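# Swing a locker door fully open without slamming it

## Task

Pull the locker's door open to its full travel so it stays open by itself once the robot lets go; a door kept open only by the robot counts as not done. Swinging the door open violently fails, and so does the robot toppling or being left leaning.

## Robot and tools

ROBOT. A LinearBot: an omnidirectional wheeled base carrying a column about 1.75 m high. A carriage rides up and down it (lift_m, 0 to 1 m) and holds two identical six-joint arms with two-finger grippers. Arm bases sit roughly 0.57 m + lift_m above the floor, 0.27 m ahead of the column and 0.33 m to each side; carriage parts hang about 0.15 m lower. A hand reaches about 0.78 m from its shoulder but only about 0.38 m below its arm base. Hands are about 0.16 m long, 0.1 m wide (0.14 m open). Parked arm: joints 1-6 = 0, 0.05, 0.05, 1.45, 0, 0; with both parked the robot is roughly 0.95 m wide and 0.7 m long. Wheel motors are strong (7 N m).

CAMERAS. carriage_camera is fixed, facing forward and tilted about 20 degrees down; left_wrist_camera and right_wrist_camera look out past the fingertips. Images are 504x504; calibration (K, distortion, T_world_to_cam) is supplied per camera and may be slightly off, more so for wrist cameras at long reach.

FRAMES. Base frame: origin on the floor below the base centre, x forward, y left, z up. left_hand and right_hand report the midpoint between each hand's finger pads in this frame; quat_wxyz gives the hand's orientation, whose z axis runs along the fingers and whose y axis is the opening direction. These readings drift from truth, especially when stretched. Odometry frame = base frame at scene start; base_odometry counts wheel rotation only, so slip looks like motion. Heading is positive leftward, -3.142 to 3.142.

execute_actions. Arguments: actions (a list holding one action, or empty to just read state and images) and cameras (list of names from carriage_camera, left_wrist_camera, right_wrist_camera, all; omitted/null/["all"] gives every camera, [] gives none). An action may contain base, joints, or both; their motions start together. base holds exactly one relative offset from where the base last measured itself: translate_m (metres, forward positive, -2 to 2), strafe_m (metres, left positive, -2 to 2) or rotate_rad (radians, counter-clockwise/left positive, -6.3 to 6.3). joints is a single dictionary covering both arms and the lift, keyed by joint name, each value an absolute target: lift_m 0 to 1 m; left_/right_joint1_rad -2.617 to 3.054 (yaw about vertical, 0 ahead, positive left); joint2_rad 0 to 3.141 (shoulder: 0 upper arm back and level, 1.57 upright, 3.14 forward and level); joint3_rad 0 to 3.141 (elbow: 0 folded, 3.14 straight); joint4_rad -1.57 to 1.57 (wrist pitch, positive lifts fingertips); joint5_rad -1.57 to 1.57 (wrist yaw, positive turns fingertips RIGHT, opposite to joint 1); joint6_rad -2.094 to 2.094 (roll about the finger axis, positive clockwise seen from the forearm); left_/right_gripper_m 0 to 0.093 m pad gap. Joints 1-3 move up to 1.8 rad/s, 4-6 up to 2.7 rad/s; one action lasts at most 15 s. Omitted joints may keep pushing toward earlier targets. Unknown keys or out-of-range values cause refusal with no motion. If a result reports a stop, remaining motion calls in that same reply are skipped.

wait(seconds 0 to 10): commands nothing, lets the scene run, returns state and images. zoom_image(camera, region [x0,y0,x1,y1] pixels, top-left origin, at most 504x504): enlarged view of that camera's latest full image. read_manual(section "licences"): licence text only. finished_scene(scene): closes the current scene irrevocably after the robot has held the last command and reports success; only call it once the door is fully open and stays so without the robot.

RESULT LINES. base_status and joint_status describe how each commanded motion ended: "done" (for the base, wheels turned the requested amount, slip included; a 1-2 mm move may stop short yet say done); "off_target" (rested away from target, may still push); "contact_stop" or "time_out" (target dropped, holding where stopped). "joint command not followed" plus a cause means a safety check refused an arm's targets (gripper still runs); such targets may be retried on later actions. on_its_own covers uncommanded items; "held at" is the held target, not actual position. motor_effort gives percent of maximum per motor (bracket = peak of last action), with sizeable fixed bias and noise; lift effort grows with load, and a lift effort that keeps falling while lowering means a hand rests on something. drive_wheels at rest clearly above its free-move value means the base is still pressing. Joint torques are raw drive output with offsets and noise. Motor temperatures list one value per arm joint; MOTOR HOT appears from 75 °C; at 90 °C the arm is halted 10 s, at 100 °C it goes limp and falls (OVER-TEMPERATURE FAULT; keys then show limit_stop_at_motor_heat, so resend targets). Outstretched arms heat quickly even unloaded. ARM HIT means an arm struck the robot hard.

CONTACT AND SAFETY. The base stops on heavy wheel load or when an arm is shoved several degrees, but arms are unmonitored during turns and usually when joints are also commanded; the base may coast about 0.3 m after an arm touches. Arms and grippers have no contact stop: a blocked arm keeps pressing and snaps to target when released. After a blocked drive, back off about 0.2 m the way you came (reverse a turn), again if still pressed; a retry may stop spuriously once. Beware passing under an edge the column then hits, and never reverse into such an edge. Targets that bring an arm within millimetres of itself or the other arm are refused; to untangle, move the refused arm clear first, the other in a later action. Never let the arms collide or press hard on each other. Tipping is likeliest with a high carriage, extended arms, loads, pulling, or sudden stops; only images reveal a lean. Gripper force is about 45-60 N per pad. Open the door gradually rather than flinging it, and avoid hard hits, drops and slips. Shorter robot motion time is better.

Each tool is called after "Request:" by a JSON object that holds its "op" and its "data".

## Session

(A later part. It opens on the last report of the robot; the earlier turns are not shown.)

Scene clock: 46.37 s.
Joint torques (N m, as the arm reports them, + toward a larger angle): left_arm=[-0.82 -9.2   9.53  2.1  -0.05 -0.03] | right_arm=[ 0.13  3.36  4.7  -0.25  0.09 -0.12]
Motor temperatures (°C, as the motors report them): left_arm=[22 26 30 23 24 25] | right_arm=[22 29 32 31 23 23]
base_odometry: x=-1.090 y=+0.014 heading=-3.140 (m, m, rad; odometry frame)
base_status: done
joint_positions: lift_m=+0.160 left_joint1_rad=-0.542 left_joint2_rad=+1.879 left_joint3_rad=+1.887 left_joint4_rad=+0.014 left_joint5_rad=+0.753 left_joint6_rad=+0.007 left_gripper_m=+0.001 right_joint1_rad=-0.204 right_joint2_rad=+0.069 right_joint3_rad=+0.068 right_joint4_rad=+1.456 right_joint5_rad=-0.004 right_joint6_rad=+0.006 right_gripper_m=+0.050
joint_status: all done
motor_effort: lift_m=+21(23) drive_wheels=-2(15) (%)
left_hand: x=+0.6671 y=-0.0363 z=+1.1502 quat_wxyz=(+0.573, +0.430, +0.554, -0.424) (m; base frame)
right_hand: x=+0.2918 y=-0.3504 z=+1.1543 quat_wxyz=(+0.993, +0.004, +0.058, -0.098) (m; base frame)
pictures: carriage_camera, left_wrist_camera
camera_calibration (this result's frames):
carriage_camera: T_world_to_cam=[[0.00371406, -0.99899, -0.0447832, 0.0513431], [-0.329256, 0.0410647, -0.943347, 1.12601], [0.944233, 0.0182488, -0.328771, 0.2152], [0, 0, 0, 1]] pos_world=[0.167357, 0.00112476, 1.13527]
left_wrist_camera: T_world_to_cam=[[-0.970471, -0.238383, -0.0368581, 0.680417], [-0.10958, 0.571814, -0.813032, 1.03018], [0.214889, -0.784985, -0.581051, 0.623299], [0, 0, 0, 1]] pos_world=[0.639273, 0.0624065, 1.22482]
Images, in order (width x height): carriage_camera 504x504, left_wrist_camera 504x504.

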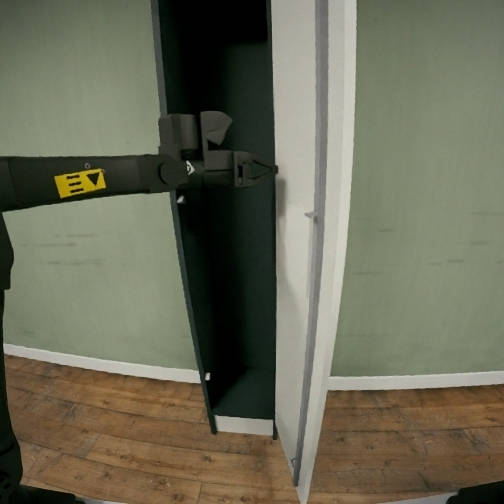

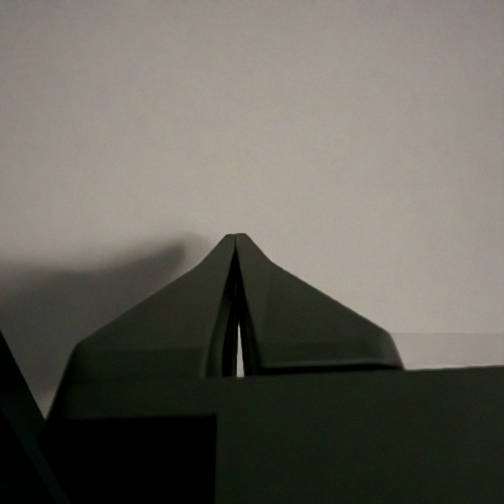

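Request:
{"op": "execute_actions", "data": {"actions": [{"base": {"strafe_m": -0.07}}], "cameras": ["carriage_camera", "left_wrist_camera"]}}

Scene clock: 48.10 s.
Joint torques (N m, as the arm reports them, + toward a larger angle): left_arm=[-0.52 -9.16  9.51  2.17 -0.08 -0.04] | right_arm=[ 0.23  3.34  4.75 -0.21  0.1  -0.13]
Motor temperatures (°C, as the motors report them): left_arm=[22 26 31 24 24 25] | right_arm=[22 28 32 30 23 23]
base_odometry: x=-1.090 y=+0.084 heading=-3.140 (m, m, rad; odometry frame)
base_status: done
joint_positions: lift_m=+0.160 left_joint1_rad=-0.545 left_joint2_rad=+1.879 left_joint3_rad=+1.887 left_joint4_rad=+0.006 left_joint5_rad=+0.757 left_joint6_rad=+0.007 left_gripper_m=+0.001 right_joint1_rad=-0.204 right_joint2_rad=+0.069 right_joint3_rad=+0.068 right_joint4_rad=+1.454 right_joint5_rad=-0.003 right_joint6_rad=+0.006 right_gripper_m=+0.050
joint_status: not commanded
motor_effort: lift_m=+22(22) drive_wheels=-2(6) (%)
left_hand: x=+0.6656 y=-0.0376 z=+1.1486 quat_wxyz=(+0.569, +0.431, +0.556, -0.426) (m; base frame)
right_hand: x=+0.2922 y=-0.3508 z=+1.1542 quat_wxyz=(+0.993, +0.005, +0.059, -0.098) (m; base frame)
pictures: carriage_camera, left_wrist_camera
camera_calibration (this result's frames):
carriage_camera: T_world_to_cam=[[0.00371406, -0.99899, -0.0447832, 0.0513429], [-0.329256, 0.0410647, -0.943347, 1.12601], [0.944233, 0.0182488, -0.328771, 0.215198], [0, 0, 0, 1]] pos_world=[0.167357, 0.00112476, 1.13527]
left_wrist_camera: T_world_to_cam=[[-0.972162, -0.232306, -0.0305659, 0.672667], [-0.112174, 0.575974, -0.809735, 1.02746], [0.205711, -0.783765, -0.585999, 0.633508], [0, 0, 0, 1]] pos_world=[0.638876, 0.0609972, 1.22376]
Images, in order (width x height): carriage_camera 504x504, left_wrist_camera 504x504.

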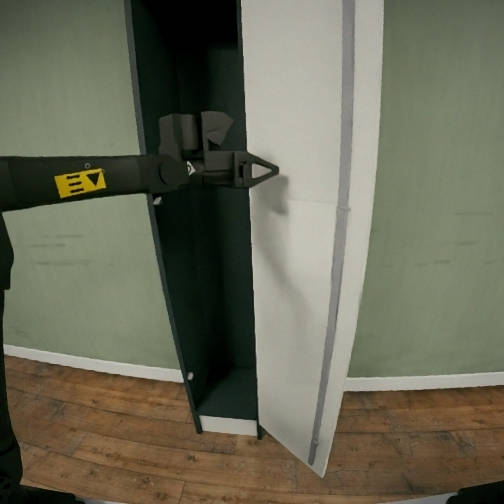

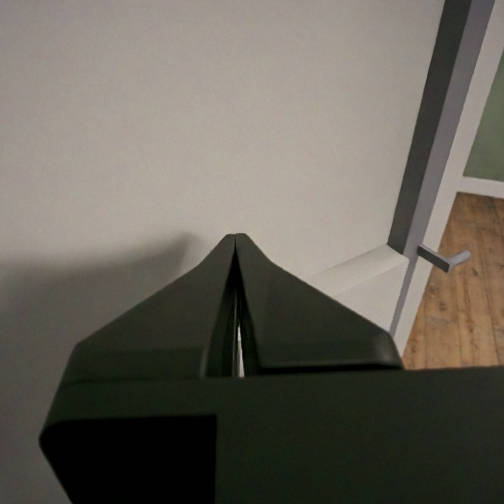

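Request:
{"op": "execute_actions", "data": {"actions": [], "cameras": ["carriage_camera"]}}

Scene clock: 48.37 s.
Joint torques (N m, as the arm reports them, + toward a larger angle): left_arm=[-0.52 -9.2   9.47  2.19 -0.07 -0.02] | right_arm=[ 0.22  3.35  4.71 -0.2   0.07 -0.12]
Motor temperatures (°C, as the motors report them): left_arm=[22 26 31 24 24 25] | right_arm=[22 28 32 30 23 23]
base_odometry: x=-1.090 y=+0.084 heading=-3.140 (m, m, rad; odometry frame)
base_status: done
joint_positions: lift_m=+0.160 left_joint1_rad=-0.545 left_joint2_rad=+1.879 left_joint3_rad=+1.887 left_joint4_rad=+0.006 left_joint5_rad=+0.757 left_joint6_rad=+0.007 left_gripper_m=+0.001 right_joint1_rad=-0.204 right_joint2_rad=+0.069 right_joint3_rad=+0.068 right_joint4_rad=+1.454 right_joint5_rad=-0.003 right_joint6_rad=+0.006 right_gripper_m=+0.050
joint_status: not commanded
motor_effort: lift_m=+22(22) drive_wheels=-3(6) (%)
left_hand: x=+0.6656 y=-0.0376 z=+1.1486 quat_wxyz=(+0.569, +0.431, +0.556, -0.426) (m; base frame)
right_hand: x=+0.2922 y=-0.3508 z=+1.1542 quat_wxyz=(+0.993, +0.005, +0.059, -0.098) (m; base frame)
pictures: carriage_camera
camera_calibration (this result's frames):
carriage_camera: T_world_to_cam=[[0.00371406, -0.99899, -0.0447832, 0.0513429], [-0.329256, 0.0410647, -0.943347, 1.12601], [0.944233, 0.0182488, -0.328771, 0.215198], [0, 0, 0, 1]] pos_world=[0.167357, 0.00112476, 1.13527]
Images, in order (width x height): carriage_camera 504x504.

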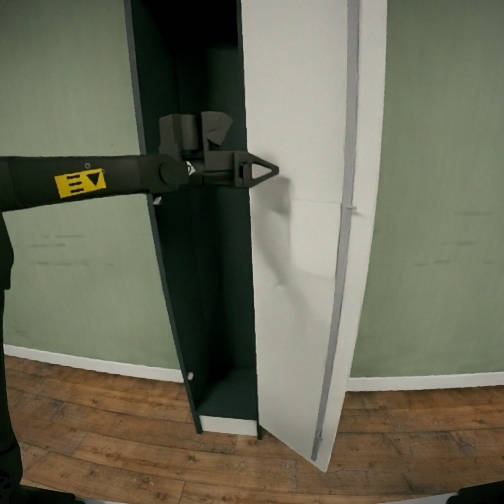

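Request:
{"op": "wait", "data": {"seconds": 1.5}}

Scene clock: 50.03 s.
Joint torques (N m, as the arm reports them, + toward a larger angle): left_arm=[-0.54 -9.17  9.52  2.2  -0.08 -0.02] | right_arm=[ 0.21  3.29  4.64 -0.2   0.07 -0.12]
Motor temperatures (°C, as the motors report them): left_arm=[22 26 31 24 24 25] | right_arm=[22 28 31 30 23 23]
base_odometry: x=-1.090 y=+0.084 heading=-3.140 (m, m, rad; odometry frame)
base_status: done
joint_positions: lift_m=+0.160 left_joint1_rad=-0.545 left_joint2_rad=+1.879 left_joint3_rad=+1.887 left_joint4_rad=+0.006 left_joint5_rad=+0.757 left_joint6_rad=+0.007 left_gripper_m=+0.001 right_joint1_rad=-0.204 right_joint2_rad=+0.069 right_joint3_rad=+0.068 right_joint4_rad=+1.454 right_joint5_rad=-0.003 right_joint6_rad=+0.006 right_gripper_m=+0.050
joint_status: not commanded
motor_effort: lift_m=+22(22) drive_wheels=-2(6) (%)
left_hand: x=+0.6656 y=-0.0376 z=+1.1486 quat_wxyz=(+0.569, +0.431, +0.556, -0.426) (m; base frame)
right_hand: x=+0.2922 y=-0.3508 z=+1.1542 quat_wxyz=(+0.993, +0.005, +0.059, -0.098) (m; base frame)
wait: 1.50 s; at rest by 0.10 s
pictures: carriage_camera, left_wrist_camera, right_wrist_camera
camera_calibration (this result's frames):
carriage_camera: T_world_to_cam=[[0.00371406, -0.99899, -0.0447832, 0.0513429], [-0.329256, 0.0410647, -0.943347, 1.12601], [0.944233, 0.0182488, -0.328771, 0.215198], [0, 0, 0, 1]] pos_world=[0.167357, 0.00112476, 1.13527]
left_wrist_camera: T_world_to_cam=[[-0.972162, -0.232306, -0.0305659, 0.672667], [-0.112174, 0.575974, -0.809735, 1.02746], [0.205711, -0.783765, -0.585999, 0.633508], [0, 0, 0, 1]] pos_world=[0.638876, 0.0609972, 1.22376]
right_wrist_camera: T_world_to_cam=[[-0.225473, -0.973344, 0.0419929, -0.324291], [0.739407, -0.19903, -0.643168, 0.464142], [0.634382, -0.113967, 0.764573, -0.987634], [0, 0, 0, 1]] pos_world=[0.210228, -0.335826, 1.06726]
Images, in order (width x height): carriage_camera 504x504, left_wrist_camera 504x504, right_wrist_camera 504x504.

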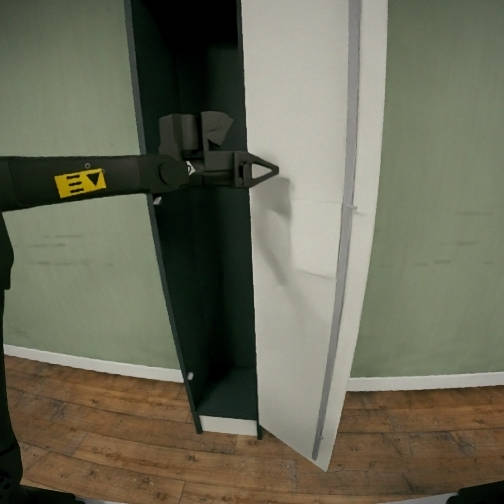

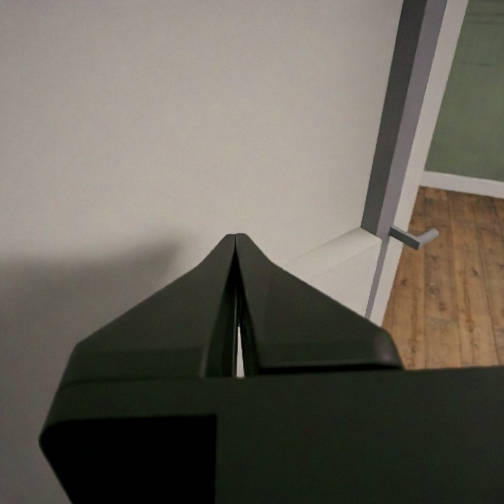

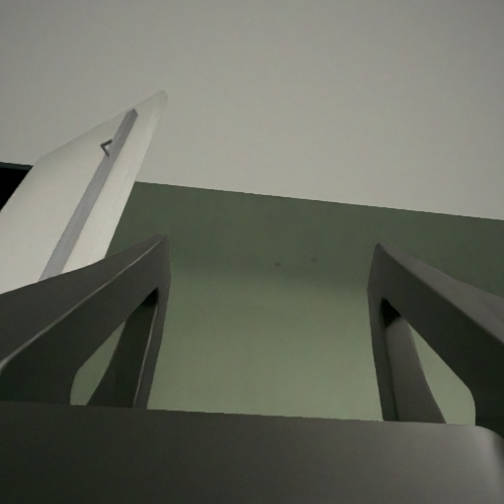

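Request:
{"op": "execute_actions", "data": {"actions": [{"base": {"strafe_m": -0.08}}], "cameras": ["carriage_camera", "left_wrist_camera"]}}

Request:
{"op": "wait", "data": {"seconds": 1.0}}

Scene clock: 52.00 s.
Joint torques (N m, as the arm reports them, + toward a larger angle): left_arm=[-0.59 -9.4   9.49  2.18 -0.13 -0.02] | right_arm=[ 0.19  3.32  4.74 -0.19  0.07 -0.12]
Motor temperatures (°C, as the motors report them): left_arm=[22 27 31 25 24 25] | right_arm=[22 28 31 29 23 23]
base_odometry: x=-1.090 y=+0.164 heading=-3.139 (m, m, rad; odometry frame)
base_status: done
joint_positions: lift_m=+0.160 left_joint1_rad=-0.545 left_joint2_rad=+1.880 left_joint3_rad=+1.887 left_joint4_rad=+0.005 left_joint5_rad=+0.761 left_joint6_rad=+0.007 left_gripper_m=+0.001 right_joint1_rad=-0.204 right_joint2_rad=+0.069 right_joint3_rad=+0.068 right_joint4_rad=+1.452 right_joint5_rad=-0.002 right_joint6_rad=+0.006 right_gripper_m=+0.050
joint_status: not commanded
motor_effort: lift_m=+21(21) drive_wheels=-2(7) (%)
left_hand: x=+0.6652 y=-0.0380 z=+1.1476 quat_wxyz=(+0.567, +0.432, +0.556, -0.427) (m; base frame)
right_hand: x=+0.2924 y=-0.3509 z=+1.1542 quat_wxyz=(+0.993, +0.005, +0.059, -0.098) (m; base frame)
pictures: carriage_camera, left_wrist_camera
camera_calibration (this result's frames):
carriage_camera: T_world_to_cam=[[0.00371406, -0.99899, -0.0447832, 0.0513429], [-0.329256, 0.0410647, -0.943347, 1.12601], [0.944233, 0.0182488, -0.328771, 0.215198], [0, 0, 0, 1]] pos_world=[0.167357, 0.00112476, 1.13527]
left_wrist_camera: T_world_to_cam=[[-0.973273, -0.227816, -0.0289771, 0.671282], [-0.111093, 0.577487, -0.808806, 1.02518], [0.200993, -0.78397, -0.587361, 0.637352], [0, 0, 0, 1]] pos_world=[0.639128, 0.0605663, 1.22298]
Images, in order (width x height): carriage_camera 504x504, left_wrist_camera 504x504.

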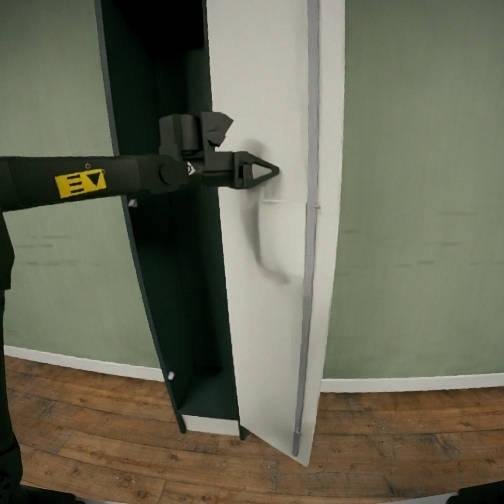

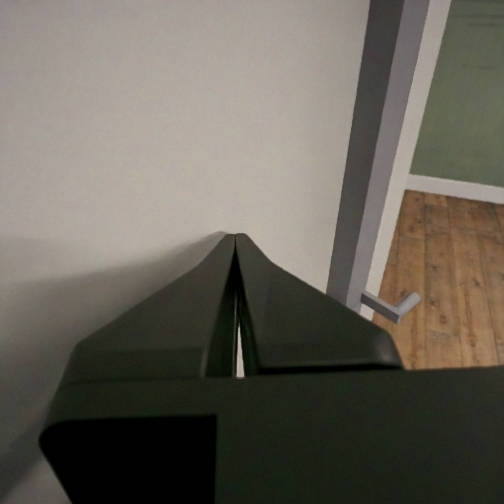

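Scene clock: 53.00 s.
Joint torques (N m, as the arm reports them, + toward a larger angle): left_arm=[-0.52 -9.36  9.52  2.2  -0.13 -0.03] | right_arm=[ 0.14  3.34  4.69 -0.19  0.08 -0.13]
Motor temperatures (°C, as the motors report them): left_arm=[22 27 31 25 24 25] | right_arm=[22 28 31 29 23 23]
base_odometry: x=-1.090 y=+0.164 heading=-3.139 (m, m, rad; odometry frame)
base_status: done
joint_positions: lift_m=+0.160 left_joint1_rad=-0.545 left_joint2_rad=+1.880 left_joint3_rad=+1.887 left_joint4_rad=+0.005 left_joint5_rad=+0.761 left_joint6_rad=+0.007 left_gripper_m=+0.001 right_joint1_rad=-0.204 right_joint2_rad=+0.069 right_joint3_rad=+0.068 right_joint4_rad=+1.452 right_joint5_rad=-0.002 right_joint6_rad=+0.006 right_gripper_m=+0.050
joint_status: not commanded
motor_effort: lift_m=+21(21) drive_wheels=-2(7) (%)
left_hand: x=+0.6652 y=-0.0380 z=+1.1476 quat_wxyz=(+0.567, +0.432, +0.556, -0.427) (m; base frame)
right_hand: x=+0.2924 y=-0.3509 z=+1.1542 quat_wxyz=(+0.993, +0.005, +0.059, -0.098) (m; base frame)
wait: 1.00 s; at rest by 0.27 s
pictures: carriage_camera, left_wrist_camera, right_wrist_camera
camera_calibration (this result's frames):
carriage_camera: T_world_to_cam=[[0.00371406, -0.99899, -0.0447832, 0.0513429], [-0.329256, 0.0410647, -0.943347, 1.12601], [0.944233, 0.0182488, -0.328771, 0.215198], [0, 0, 0, 1]] pos_world=[0.167357, 0.00112476, 1.13527]
left_wrist_camera: T_world_to_cam=[[-0.973273, -0.227816, -0.0289771, 0.671282], [-0.111093, 0.577487, -0.808806, 1.02518], [0.200993, -0.78397, -0.587361, 0.637352], [0, 0, 0, 1]] pos_world=[0.639128, 0.0605663, 1.22298]
right_wrist_camera: T_world_to_cam=[[-0.225473, -0.973359, 0.0416416, -0.323948], [0.738726, -0.198675, -0.644059, 0.465256], [0.635174, -0.114456, 0.763841, -0.987346], [0, 0, 0, 1]] pos_world=[0.210399, -0.335891, 1.06732]
Images, in order (width x height): carriage_camera 504x504, left_wrist_camera 504x504, right_wrist_camera 504x504.

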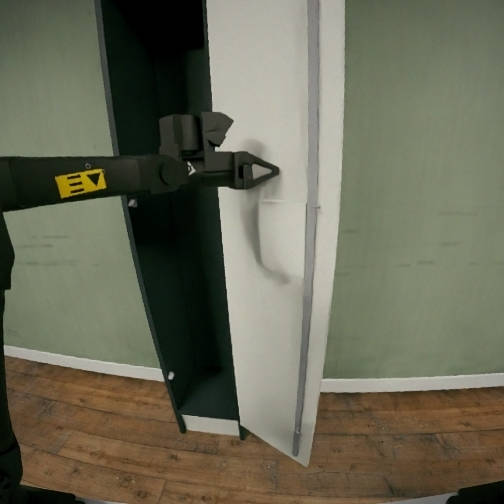

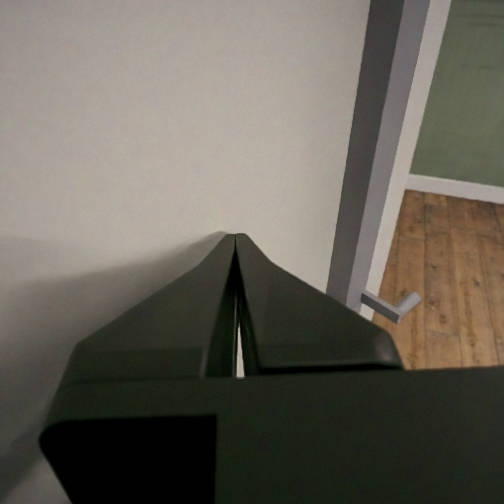

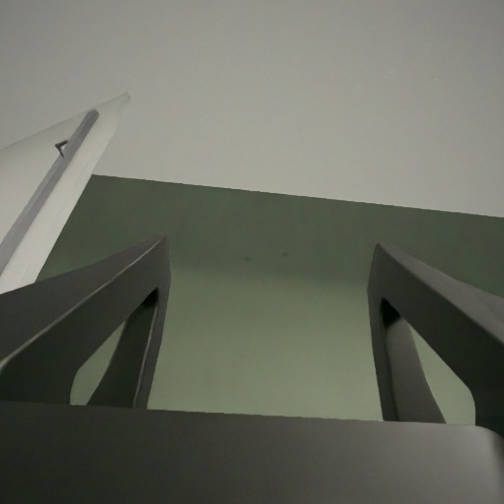

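Request:
{"op": "execute_actions", "data": {"actions": [{"base": {"translate_m": 0.04}}], "cameras": ["carriage_camera"]}}

Request:
{"op": "wait", "data": {"seconds": 1.0}}

Scene clock: 54.50 s.
Joint torques (N m, as the arm reports them, + toward a larger angle): left_arm=[ 0.08 -9.38  9.52  2.19 -0.13 -0.03] | right_arm=[ 0.13  3.3   4.67 -0.16  0.06 -0.11]
Motor temperatures (°C, as the motors report them): left_arm=[22 27 32 26 24 25] | right_arm=[22 28 31 29 23 23]
base_odometry: x=-1.130 y=+0.164 heading=-3.140 (m, m, rad; odometry frame)
base_status: done
joint_positions: lift_m=+0.160 left_joint1_rad=-0.553 left_joint2_rad=+1.880 left_joint3_rad=+1.887 left_joint4_rad=+0.005 left_joint5_rad=+0.763 left_joint6_rad=+0.007 left_gripper_m=+0.001 right_joint1_rad=-0.204 right_joint2_rad=+0.069 right_joint3_rad=+0.068 right_joint4_rad=+1.451 right_joint5_rad=-0.002 right_joint6_rad=+0.006 right_gripper_m=+0.050
joint_status: not commanded
motor_effort: lift_m=+22(21) drive_wheels=-6(11) (%)
left_hand: x=+0.6617 y=-0.0415 z=+1.1476 quat_wxyz=(+0.565, +0.435, +0.554, -0.430) (m; base frame)
right_hand: x=+0.2929 y=-0.3510 z=+1.1541 quat_wxyz=(+0.993, +0.005, +0.060, -0.098) (m; base frame)
pictures: carriage_camera
camera_calibration (this result's frames):
carriage_camera: T_world_to_cam=[[0.00371406, -0.99899, -0.0447832, 0.0513429], [-0.329256, 0.0410647, -0.943347, 1.12601], [0.944233, 0.0182488, -0.328771, 0.215198], [0, 0, 0, 1]] pos_world=[0.167357, 0.00112476, 1.13527]
Images, in order (width x height): carriage_camera 504x504.

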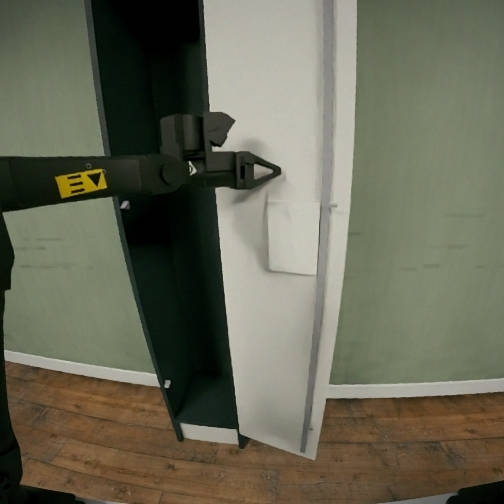

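Scene clock: 55.50 s.
Joint torques (N m, as the arm reports them, + toward a larger angle): left_arm=[ 0.23 -9.32  9.48  2.2  -0.13 -0.03] | right_arm=[ 0.19  3.26  4.73 -0.15  0.07 -0.12]
Motor temperatures (°C, as the motors report them): left_arm=[22 27 32 26 24 25] | right_arm=[22 28 31 29 23 23]
base_odometry: x=-1.130 y=+0.164 heading=-3.140 (m, m, rad; odometry frame)
base_status: done
joint_positions: lift_m=+0.160 left_joint1_rad=-0.553 left_joint2_rad=+1.880 left_joint3_rad=+1.887 left_joint4_rad=+0.005 left_joint5_rad=+0.763 left_joint6_rad=+0.007 left_gripper_m=+0.001 right_joint1_rad=-0.204 right_joint2_rad=+0.069 right_joint3_rad=+0.068 right_joint4_rad=+1.451 right_joint5_rad=-0.002 right_joint6_rad=+0.006 right_gripper_m=+0.050
joint_status: not commanded
motor_effort: lift_m=+21(21) drive_wheels=-6(11) (%)
left_hand: x=+0.6618 y=-0.0415 z=+1.1476 quat_wxyz=(+0.565, +0.435, +0.554, -0.430) (m; base frame)
right_hand: x=+0.2929 y=-0.3510 z=+1.1541 quat_wxyz=(+0.993, +0.005, +0.060, -0.098) (m; base frame)
wait: 1.00 s; at rest by 0.27 s
pictures: carriage_camera, left_wrist_camera, right_wrist_camera
camera_calibration (this result's frames):
carriage_camera: T_world_to_cam=[[0.00371406, -0.99899, -0.0447832, 0.0513429], [-0.329256, 0.0410647, -0.943347, 1.12601], [0.944233, 0.0182488, -0.328771, 0.215198], [0, 0, 0, 1]] pos_world=[0.167357, 0.00112476, 1.13527]
left_wrist_camera: T_world_to_cam=[[-0.975401, -0.218524, -0.0289868, 0.66898], [-0.105575, 0.578529, -0.8088, 1.02316], [0.193512, -0.785844, -0.587369, 0.640239], [0, 0, 0, 1]] pos_world=[0.63665, 0.0573894, 1.22298]
right_wrist_camera: T_world_to_cam=[[-0.225395, -0.973375, 0.0416865, -0.324015], [0.737521, -0.198426, -0.645515, 0.466984], [0.6366, -0.114751, 0.762609, -0.986703], [0, 0, 0, 1]] pos_world=[0.210693, -0.335952, 1.06742]
Images, in order (width x height): carriage_camera 504x504, left_wrist_camera 504x504, right_wrist_camera 504x504.

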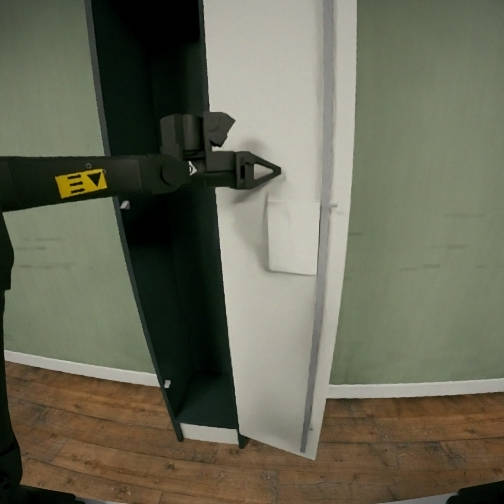

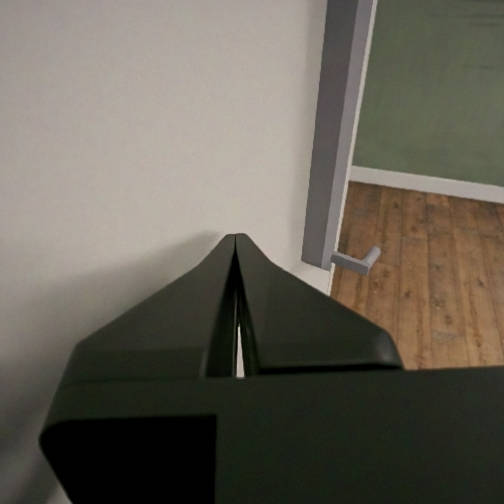

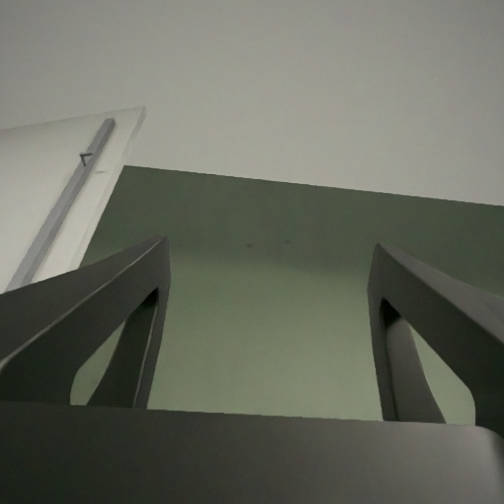

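Request:
{"op": "execute_actions", "data": {"actions": [{"base": {"translate_m": 0.05}, "joints": {"left_joint1_rad": -0.9, "left_joint2_rad": 1.8, "left_joint3_rad": 1.8, "left_joint5_rad": -0.1}}], "cameras": ["carriage_camera"]}}

Request:
{"op": "wait", "data": {"seconds": 1.0}}

Scene clock: 58.20 s.
Joint torques (N m, as the arm reports them, + toward a larger angle): left_arm=[  0.75 -10.12   6.5    2.34  -0.16  -0.02] | right_arm=[ 0.13  3.32  4.83 -0.14  0.07 -0.11]
Motor temperatures (°C, as the motors report them): left_arm=[22 28 32 26 24 25] | right_arm=[22 28 31 28 23 23]
base_odometry: x=-1.180 y=+0.164 heading=-3.140 (m, m, rad; odometry frame)
base_status: done
joint_positions: lift_m=+0.160 left_joint1_rad=-0.909 left_joint2_rad=+1.799 left_joint3_rad=+1.830 left_joint4_rad=+0.011 left_joint5_rad=-0.086 left_joint6_rad=+0.005 left_gripper_m=+0.001 right_joint1_rad=-0.204 right_joint2_rad=+0.069 right_joint3_rad=+0.068 right_joint4_rad=+1.448 right_joint5_rad=-0.002 right_joint6_rad=+0.006 right_gripper_m=+0.050
joint_status: all done
motor_effort: lift_m=+22(21) drive_wheels=-5(12) (%)
left_hand: x=+0.6227 y=-0.0939 z=+1.1667 quat_wxyz=(+0.662, +0.278, +0.634, -0.288) (m; base frame)
right_hand: x=+0.2934 y=-0.3511 z=+1.1541 quat_wxyz=(+0.993, +0.005, +0.062, -0.098) (m; base frame)
pictures: carriage_camera
camera_calibration (this result's frames):
carriage_camera: T_world_to_cam=[[0.00371406, -0.99899, -0.0447832, 0.0513428], [-0.329256, 0.0410647, -0.943347, 1.12601], [0.944233, 0.0182488, -0.328771, 0.215197], [0, 0, 0, 1]] pos_world=[0.167357, 0.00112476, 1.13526]
Images, in order (width x height): carriage_camera 504x504.

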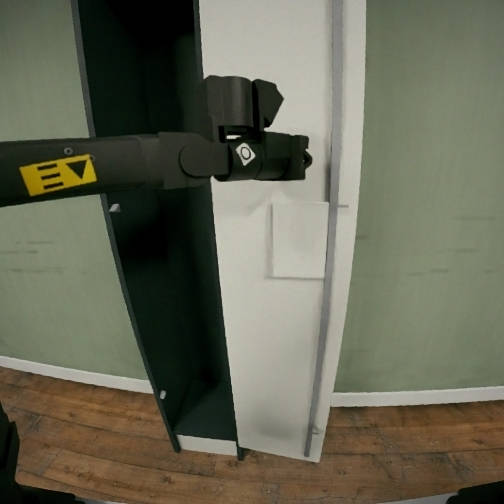

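Scene clock: 59.20 s.
Joint torques (N m, as the arm reports them, + toward a larger angle): left_arm=[  0.68 -10.17   6.47   2.37  -0.15  -0.02] | right_arm=[ 0.15  3.29  4.71 -0.13  0.07 -0.11]
Motor temperatures (°C, as the motors report them): left_arm=[22 28 32 27 24 25] | right_arm=[22 28 31 28 23 23]
base_odometry: x=-1.180 y=+0.164 heading=-3.140 (m, m, rad; odometry frame)
base_status: done
joint_positions: lift_m=+0.160 left_joint1_rad=-0.909 left_joint2_rad=+1.799 left_joint3_rad=+1.830 left_joint4_rad=+0.011 left_joint5_rad=-0.087 left_joint6_rad=+0.005 left_gripper_m=+0.001 right_joint1_rad=-0.204 right_joint2_rad=+0.069 right_joint3_rad=+0.068 right_joint4_rad=+1.448 right_joint5_rad=-0.002 right_joint6_rad=+0.006 right_gripper_m=+0.050
joint_status: all done
motor_effort: lift_m=+22(21) drive_wheels=-5(12) (%)
left_hand: x=+0.6229 y=-0.0937 z=+1.1667 quat_wxyz=(+0.662, +0.277, +0.635, -0.287) (m; base frame)
right_hand: x=+0.2934 y=-0.3511 z=+1.1541 quat_wxyz=(+0.993, +0.005, +0.062, -0.098) (m; base frame)
wait: 1.00 s; at rest by 0.27 s
pictures: carriage_camera, left_wrist_camera, right_wrist_camera
camera_calibration (this result's frames):
carriage_camera: T_world_to_cam=[[0.00371406, -0.99899, -0.0447832, 0.0513428], [-0.329256, 0.0410647, -0.943347, 1.12601], [0.944233, 0.0182488, -0.328771, 0.215197], [0, 0, 0, 1]] pos_world=[0.167357, 0.00112476, 1.13526]
left_wrist_camera: T_world_to_cam=[[-0.754787, -0.655759, -0.0166418, 0.427385], [-0.357466, 0.432454, -0.827769, 1.23009], [0.550014, -0.61884, -0.560822, 0.380539], [0, 0, 0, 1]] pos_world=[0.552997, -0.0162031, 1.23876]
right_wrist_camera: T_world_to_cam=[[-0.225302, -0.973395, 0.0417403, -0.324095], [0.736073, -0.198126, -0.647258, 0.469055], [0.638307, -0.115105, 0.761127, -0.985925], [0, 0, 0, 1]] pos_world=[0.211045, -0.336025, 1.06754]
Images, in order (width x height): carriage_camera 504x504, left_wrist_camera 504x504, right_wrist_camera 504x504.

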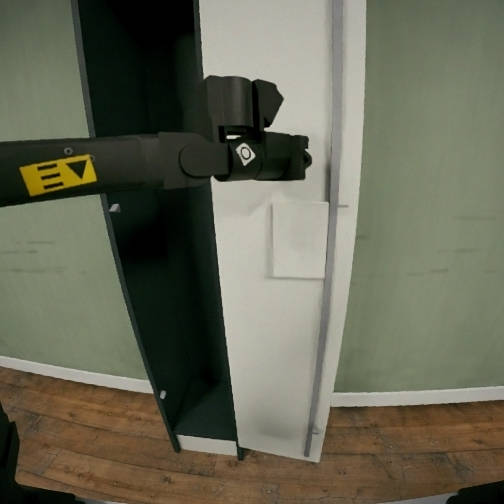

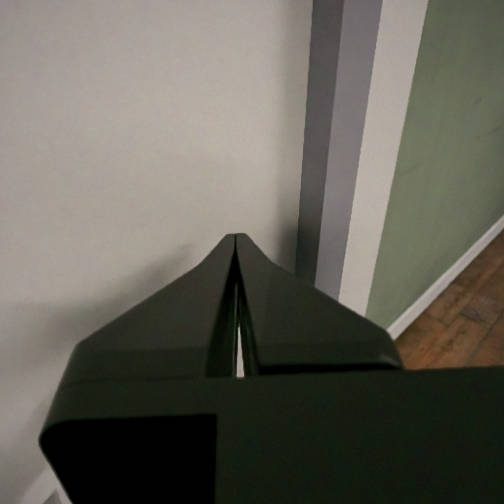

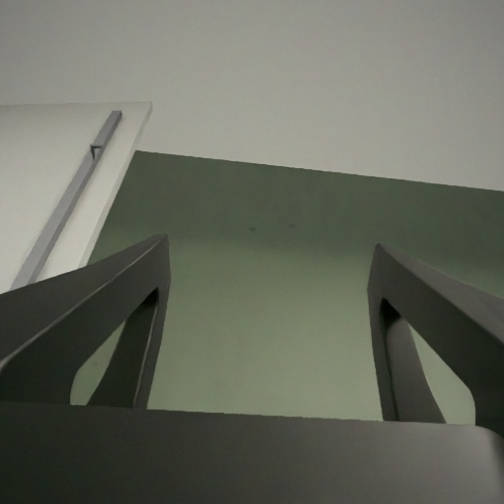

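About 168° now. Push a little more.

Request:
{"op": "execute_actions", "data": {"actions": [{"base": {"translate_m": 0.03}}], "cameras": ["carriage_camera", "left_wrist_camera"]}}

Scene clock: 60.60 s.
Joint torques (N m, as the arm reports them, + toward a larger angle): left_arm=[ 0.88 -9.17  6.55  2.63 -0.4  -0.02] | right_arm=[ 0.15  3.34  4.78 -0.12  0.05 -0.12]
Motor temperatures (°C, as the motors report them): left_arm=[22 29 32 27 24 25] | right_arm=[22 27 30 28 23 23]
base_odometry: x=-1.210 y=+0.164 heading=-3.141 (m, m, rad; odometry frame)
base_status: done
joint_positions: lift_m=+0.160 left_joint1_rad=-0.911 left_joint2_rad=+1.788 left_joint3_rad=+1.830 left_joint4_rad=-0.013 left_joint5_rad=-0.056 left_joint6_rad=+0.005 left_gripper_m=+0.001 right_joint1_rad=-0.204 right_joint2_rad=+0.069 right_joint3_rad=+0.068 right_joint4_rad=+1.448 right_joint5_rad=-0.002 right_joint6_rad=+0.006 right_gripper_m=+0.050
joint_status: not commanded
motor_effort: lift_m=+21(22) drive_wheels=+3(11) (%)
left_hand: x=+0.6158 y=-0.0952 z=+1.1673 quat_wxyz=(+0.653, +0.290, +0.633, -0.296) (m; base frame)
right_hand: x=+0.2935 y=-0.3512 z=+1.1541 quat_wxyz=(+0.993, +0.006, +0.062, -0.098) (m; base frame)
pictures: carriage_camera, left_wrist_camera
camera_calibration (this result's frames):
carriage_camera: T_world_to_cam=[[0.00371406, -0.99899, -0.0447832, 0.0513428], [-0.329256, 0.0410647, -0.943347, 1.12601], [0.944233, 0.0182488, -0.328771, 0.215197], [0, 0, 0, 1]] pos_world=[0.167357, 0.00112476, 1.13526]
left_wrist_camera: T_world_to_cam=[[-0.776467, -0.629895, -0.0181951, 0.438695], [-0.34788, 0.452547, -0.821085, 1.21684], [0.525431, -0.631216, -0.570516, 0.40914], [0, 0, 0, 1]] pos_world=[0.548973, -0.0160909, 1.24053]
Images, in order (width x height): carriage_camera 504x504, left_wrist_camera 504x504.

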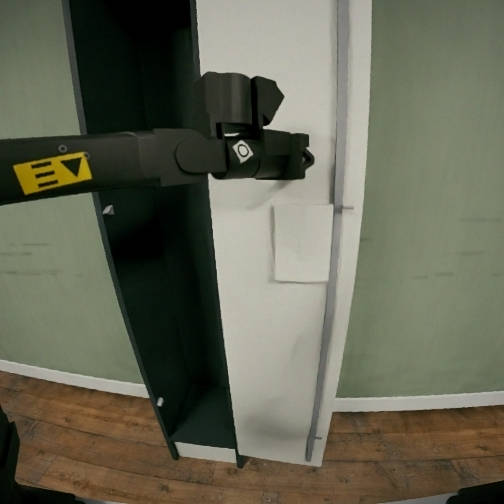

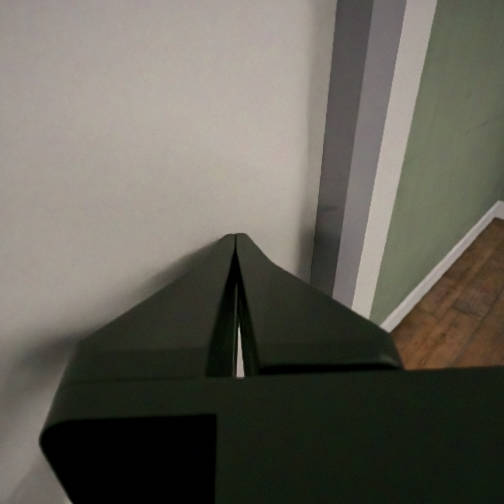

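Request:
{"op": "execute_actions", "data": {"actions": [{"base": {"translate_m": 0.02}}], "cameras": ["carriage_camera", "left_wrist_camera"]}}

Scene clock: 61.77 s.
Joint torques (N m, as the arm reports them, + toward a larger angle): left_arm=[ 2.09 -6.19  6.37  3.42 -0.83 -0.01] | right_arm=[ 0.08  3.27  4.71 -0.11  0.06 -0.12]
Motor temperatures (°C, as the motors report them): left_arm=[22 29 32 28 24 25] | right_arm=[22 27 30 28 23 23]
base_odometry: x=-1.230 y=+0.164 heading=-3.141 (m, m, rad; odometry frame)
base_status: done
joint_positions: lift_m=+0.160 left_joint1_rad=-0.924 left_joint2_rad=+1.755 left_joint3_rad=+1.830 left_joint4_rad=-0.083 left_joint5_rad=-0.010 left_joint6_rad=+0.005 left_gripper_m=+0.001 right_joint1_rad=-0.204 right_joint2_rad=+0.069 right_joint3_rad=+0.068 right_joint4_rad=+1.449 right_joint5_rad=-0.002 right_joint6_rad=+0.006 right_gripper_m=+0.050
joint_status: not commanded
motor_effort: lift_m=+22(23) drive_wheels=+4(13) (%)
left_hand: x=+0.5972 y=-0.0960 z=+1.1679 quat_wxyz=(+0.633, +0.315, +0.636, -0.309) (m; base frame)
right_hand: x=+0.2933 y=-0.3512 z=+1.1541 quat_wxyz=(+0.993, +0.006, +0.061, -0.098) (m; base frame)
pictures: carriage_camera, left_wrist_camera
camera_calibration (this result's frames):
carriage_camera: T_world_to_cam=[[0.00371406, -0.99899, -0.0447832, 0.0513428], [-0.329256, 0.0410647, -0.943347, 1.12601], [0.944233, 0.0182488, -0.328771, 0.215197], [0, 0, 0, 1]] pos_world=[0.167357, 0.00112476, 1.13526]
left_wrist_camera: T_world_to_cam=[[-0.812727, -0.582347, -0.0186186, 0.450397], [-0.337717, 0.496878, -0.799412, 1.18418], [0.474787, -0.643416, -0.600494, 0.482825], [0, 0, 0, 1]] pos_world=[0.536729, -0.0154477, 1.24497]
Images, in order (width x height): carriage_camera 504x504, left_wrist_camera 504x504.

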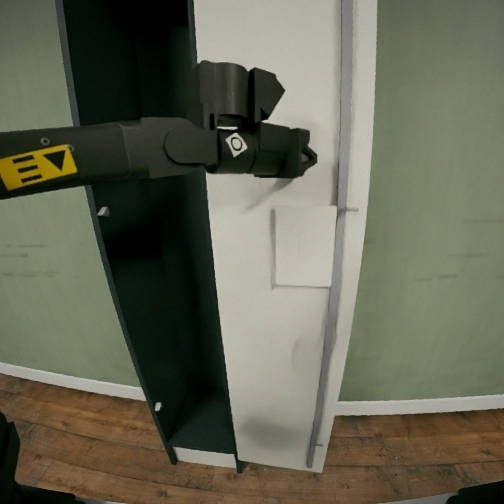

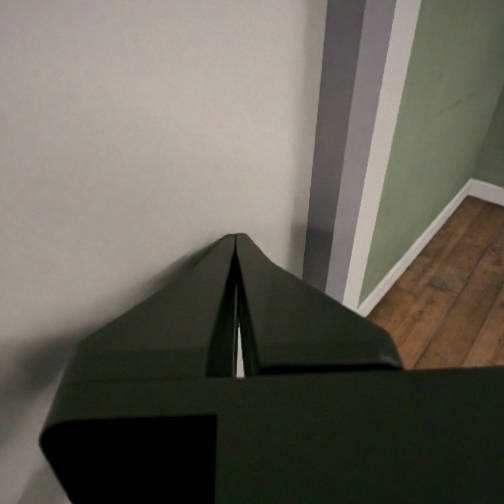

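The door is at its stop (the hand was pushed back by the full 2 cm). Back off.

Request:
{"op": "execute_actions", "data": {"actions": [{"base": {"translate_m": -0.08}}], "cameras": ["carriage_camera"]}}

Request:
{"op": "wait", "data": {"seconds": 1.0}}

Scene clock: 63.40 s.
Joint torques (N m, as the arm reports them, + toward a larger angle): left_arm=[ 0.5  -8.6   6.51  2.45 -0.14 -0.01] | right_arm=[ 0.21  3.32  4.71 -0.16  0.06 -0.11]
Motor temperatures (°C, as the motors report them): left_arm=[22 29 32 28 24 25] | right_arm=[22 27 30 28 23 23]
base_odometry: x=-1.150 y=+0.164 heading=-3.141 (m, m, rad; odometry frame)
base_status: done
joint_positions: lift_m=+0.160 left_joint1_rad=-0.906 left_joint2_rad=+1.783 left_joint3_rad=+1.830 left_joint4_rad=+0.002 left_joint5_rad=-0.087 left_joint6_rad=+0.005 left_gripper_m=+0.001 right_joint1_rad=-0.204 right_joint2_rad=+0.069 right_joint3_rad=+0.068 right_joint4_rad=+1.450 right_joint5_rad=-0.002 right_joint6_rad=+0.006 right_gripper_m=+0.050
joint_status: not commanded
motor_effort: lift_m=+21(21) drive_wheels=+4(9) (%)
left_hand: x=+0.6205 y=-0.0885 z=+1.1737 quat_wxyz=(+0.664, +0.275, +0.632, -0.288) (m; base frame)
right_hand: x=+0.2930 y=-0.3511 z=+1.1541 quat_wxyz=(+0.993, +0.005, +0.061, -0.098) (m; base frame)
pictures: carriage_camera
camera_calibration (this result's frames):
carriage_camera: T_world_to_cam=[[0.00371406, -0.99899, -0.0447832, 0.0513428], [-0.329256, 0.0410647, -0.943347, 1.12601], [0.944233, 0.0182488, -0.328771, 0.215197], [0, 0, 0, 1]] pos_world=[0.167357, 0.00112476, 1.13526]
Images, in order (width x height): carriage_camera 504x504.

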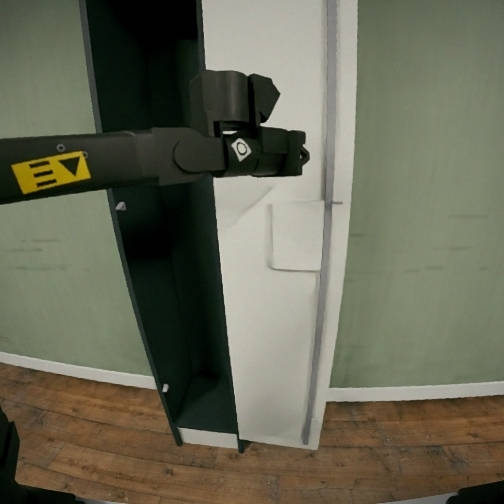

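Scene clock: 64.40 s.
Joint torques (N m, as the arm reports them, + toward a larger angle): left_arm=[ 0.5  -8.63  6.47  2.44 -0.15 -0.02] | right_arm=[ 0.22  3.33  4.66 -0.15  0.07 -0.12]
Motor temperatures (°C, as the motors report them): left_arm=[22 29 32 29 24 25] | right_arm=[22 27 30 28 23 23]
base_odometry: x=-1.150 y=+0.164 heading=-3.141 (m, m, rad; odometry frame)
base_status: done
joint_positions: lift_m=+0.160 left_joint1_rad=-0.906 left_joint2_rad=+1.783 left_joint3_rad=+1.830 left_joint4_rad=+0.002 left_joint5_rad=-0.087 left_joint6_rad=+0.005 left_gripper_m=+0.001 right_joint1_rad=-0.204 right_joint2_rad=+0.069 right_joint3_rad=+0.068 right_joint4_rad=+1.450 right_joint5_rad=-0.002 right_joint6_rad=+0.006 right_gripper_m=+0.050
joint_status: not commanded
motor_effort: lift_m=+21(21) drive_wheels=+4(9) (%)
left_hand: x=+0.6205 y=-0.0885 z=+1.1738 quat_wxyz=(+0.665, +0.275, +0.632, -0.288) (m; base frame)
right_hand: x=+0.2930 y=-0.3511 z=+1.1541 quat_wxyz=(+0.993, +0.005, +0.061, -0.098) (m; base frame)
wait: 1.00 s; at rest by 0.27 s
pictures: carriage_camera, left_wrist_camera, right_wrist_camera
camera_calibration (this result's frames):
carriage_camera: T_world_to_cam=[[0.00371406, -0.99899, -0.0447832, 0.0513428], [-0.329256, 0.0410647, -0.943347, 1.12601], [0.944233, 0.0182488, -0.328771, 0.215197], [0, 0, 0, 1]] pos_world=[0.167357, 0.00112476, 1.13526]
left_wrist_camera: T_world_to_cam=[[-0.753199, -0.657594, -0.0161949, 0.427414], [-0.354159, 0.42615, -0.832447, 1.23571], [0.554313, -0.621262, -0.553869, 0.378047], [0, 0, 0, 1]] pos_world=[0.55001, -0.0106668, 1.24497]
right_wrist_camera: T_world_to_cam=[[-0.225413, -0.973387, 0.0413263, -0.323658], [0.737079, -0.198121, -0.646113, 0.467751], [0.637106, -0.115181, 0.762122, -0.98654], [0, 0, 0, 1]] pos_world=[0.210804, -0.336004, 1.06746]
Images, in order (width x height): carriage_camera 504x504, left_wrist_camera 504x504, right_wrist_camera 504x504.

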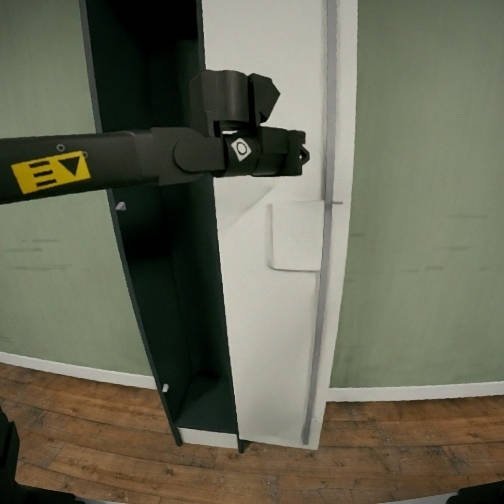

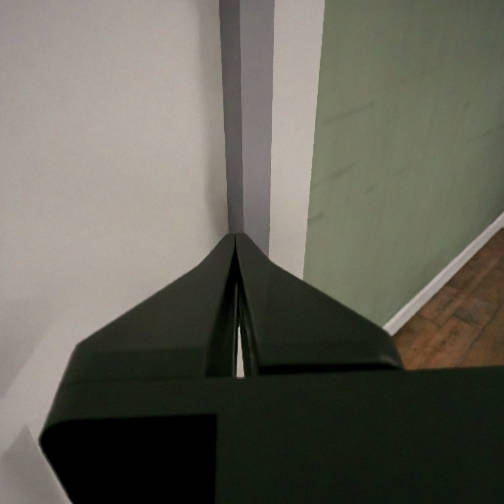

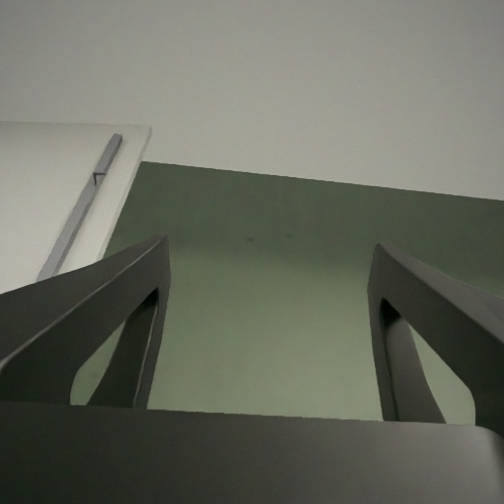

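Request:
{"op": "finished_scene", "data": {"scene": 1}}

The scene is finished: the task was done.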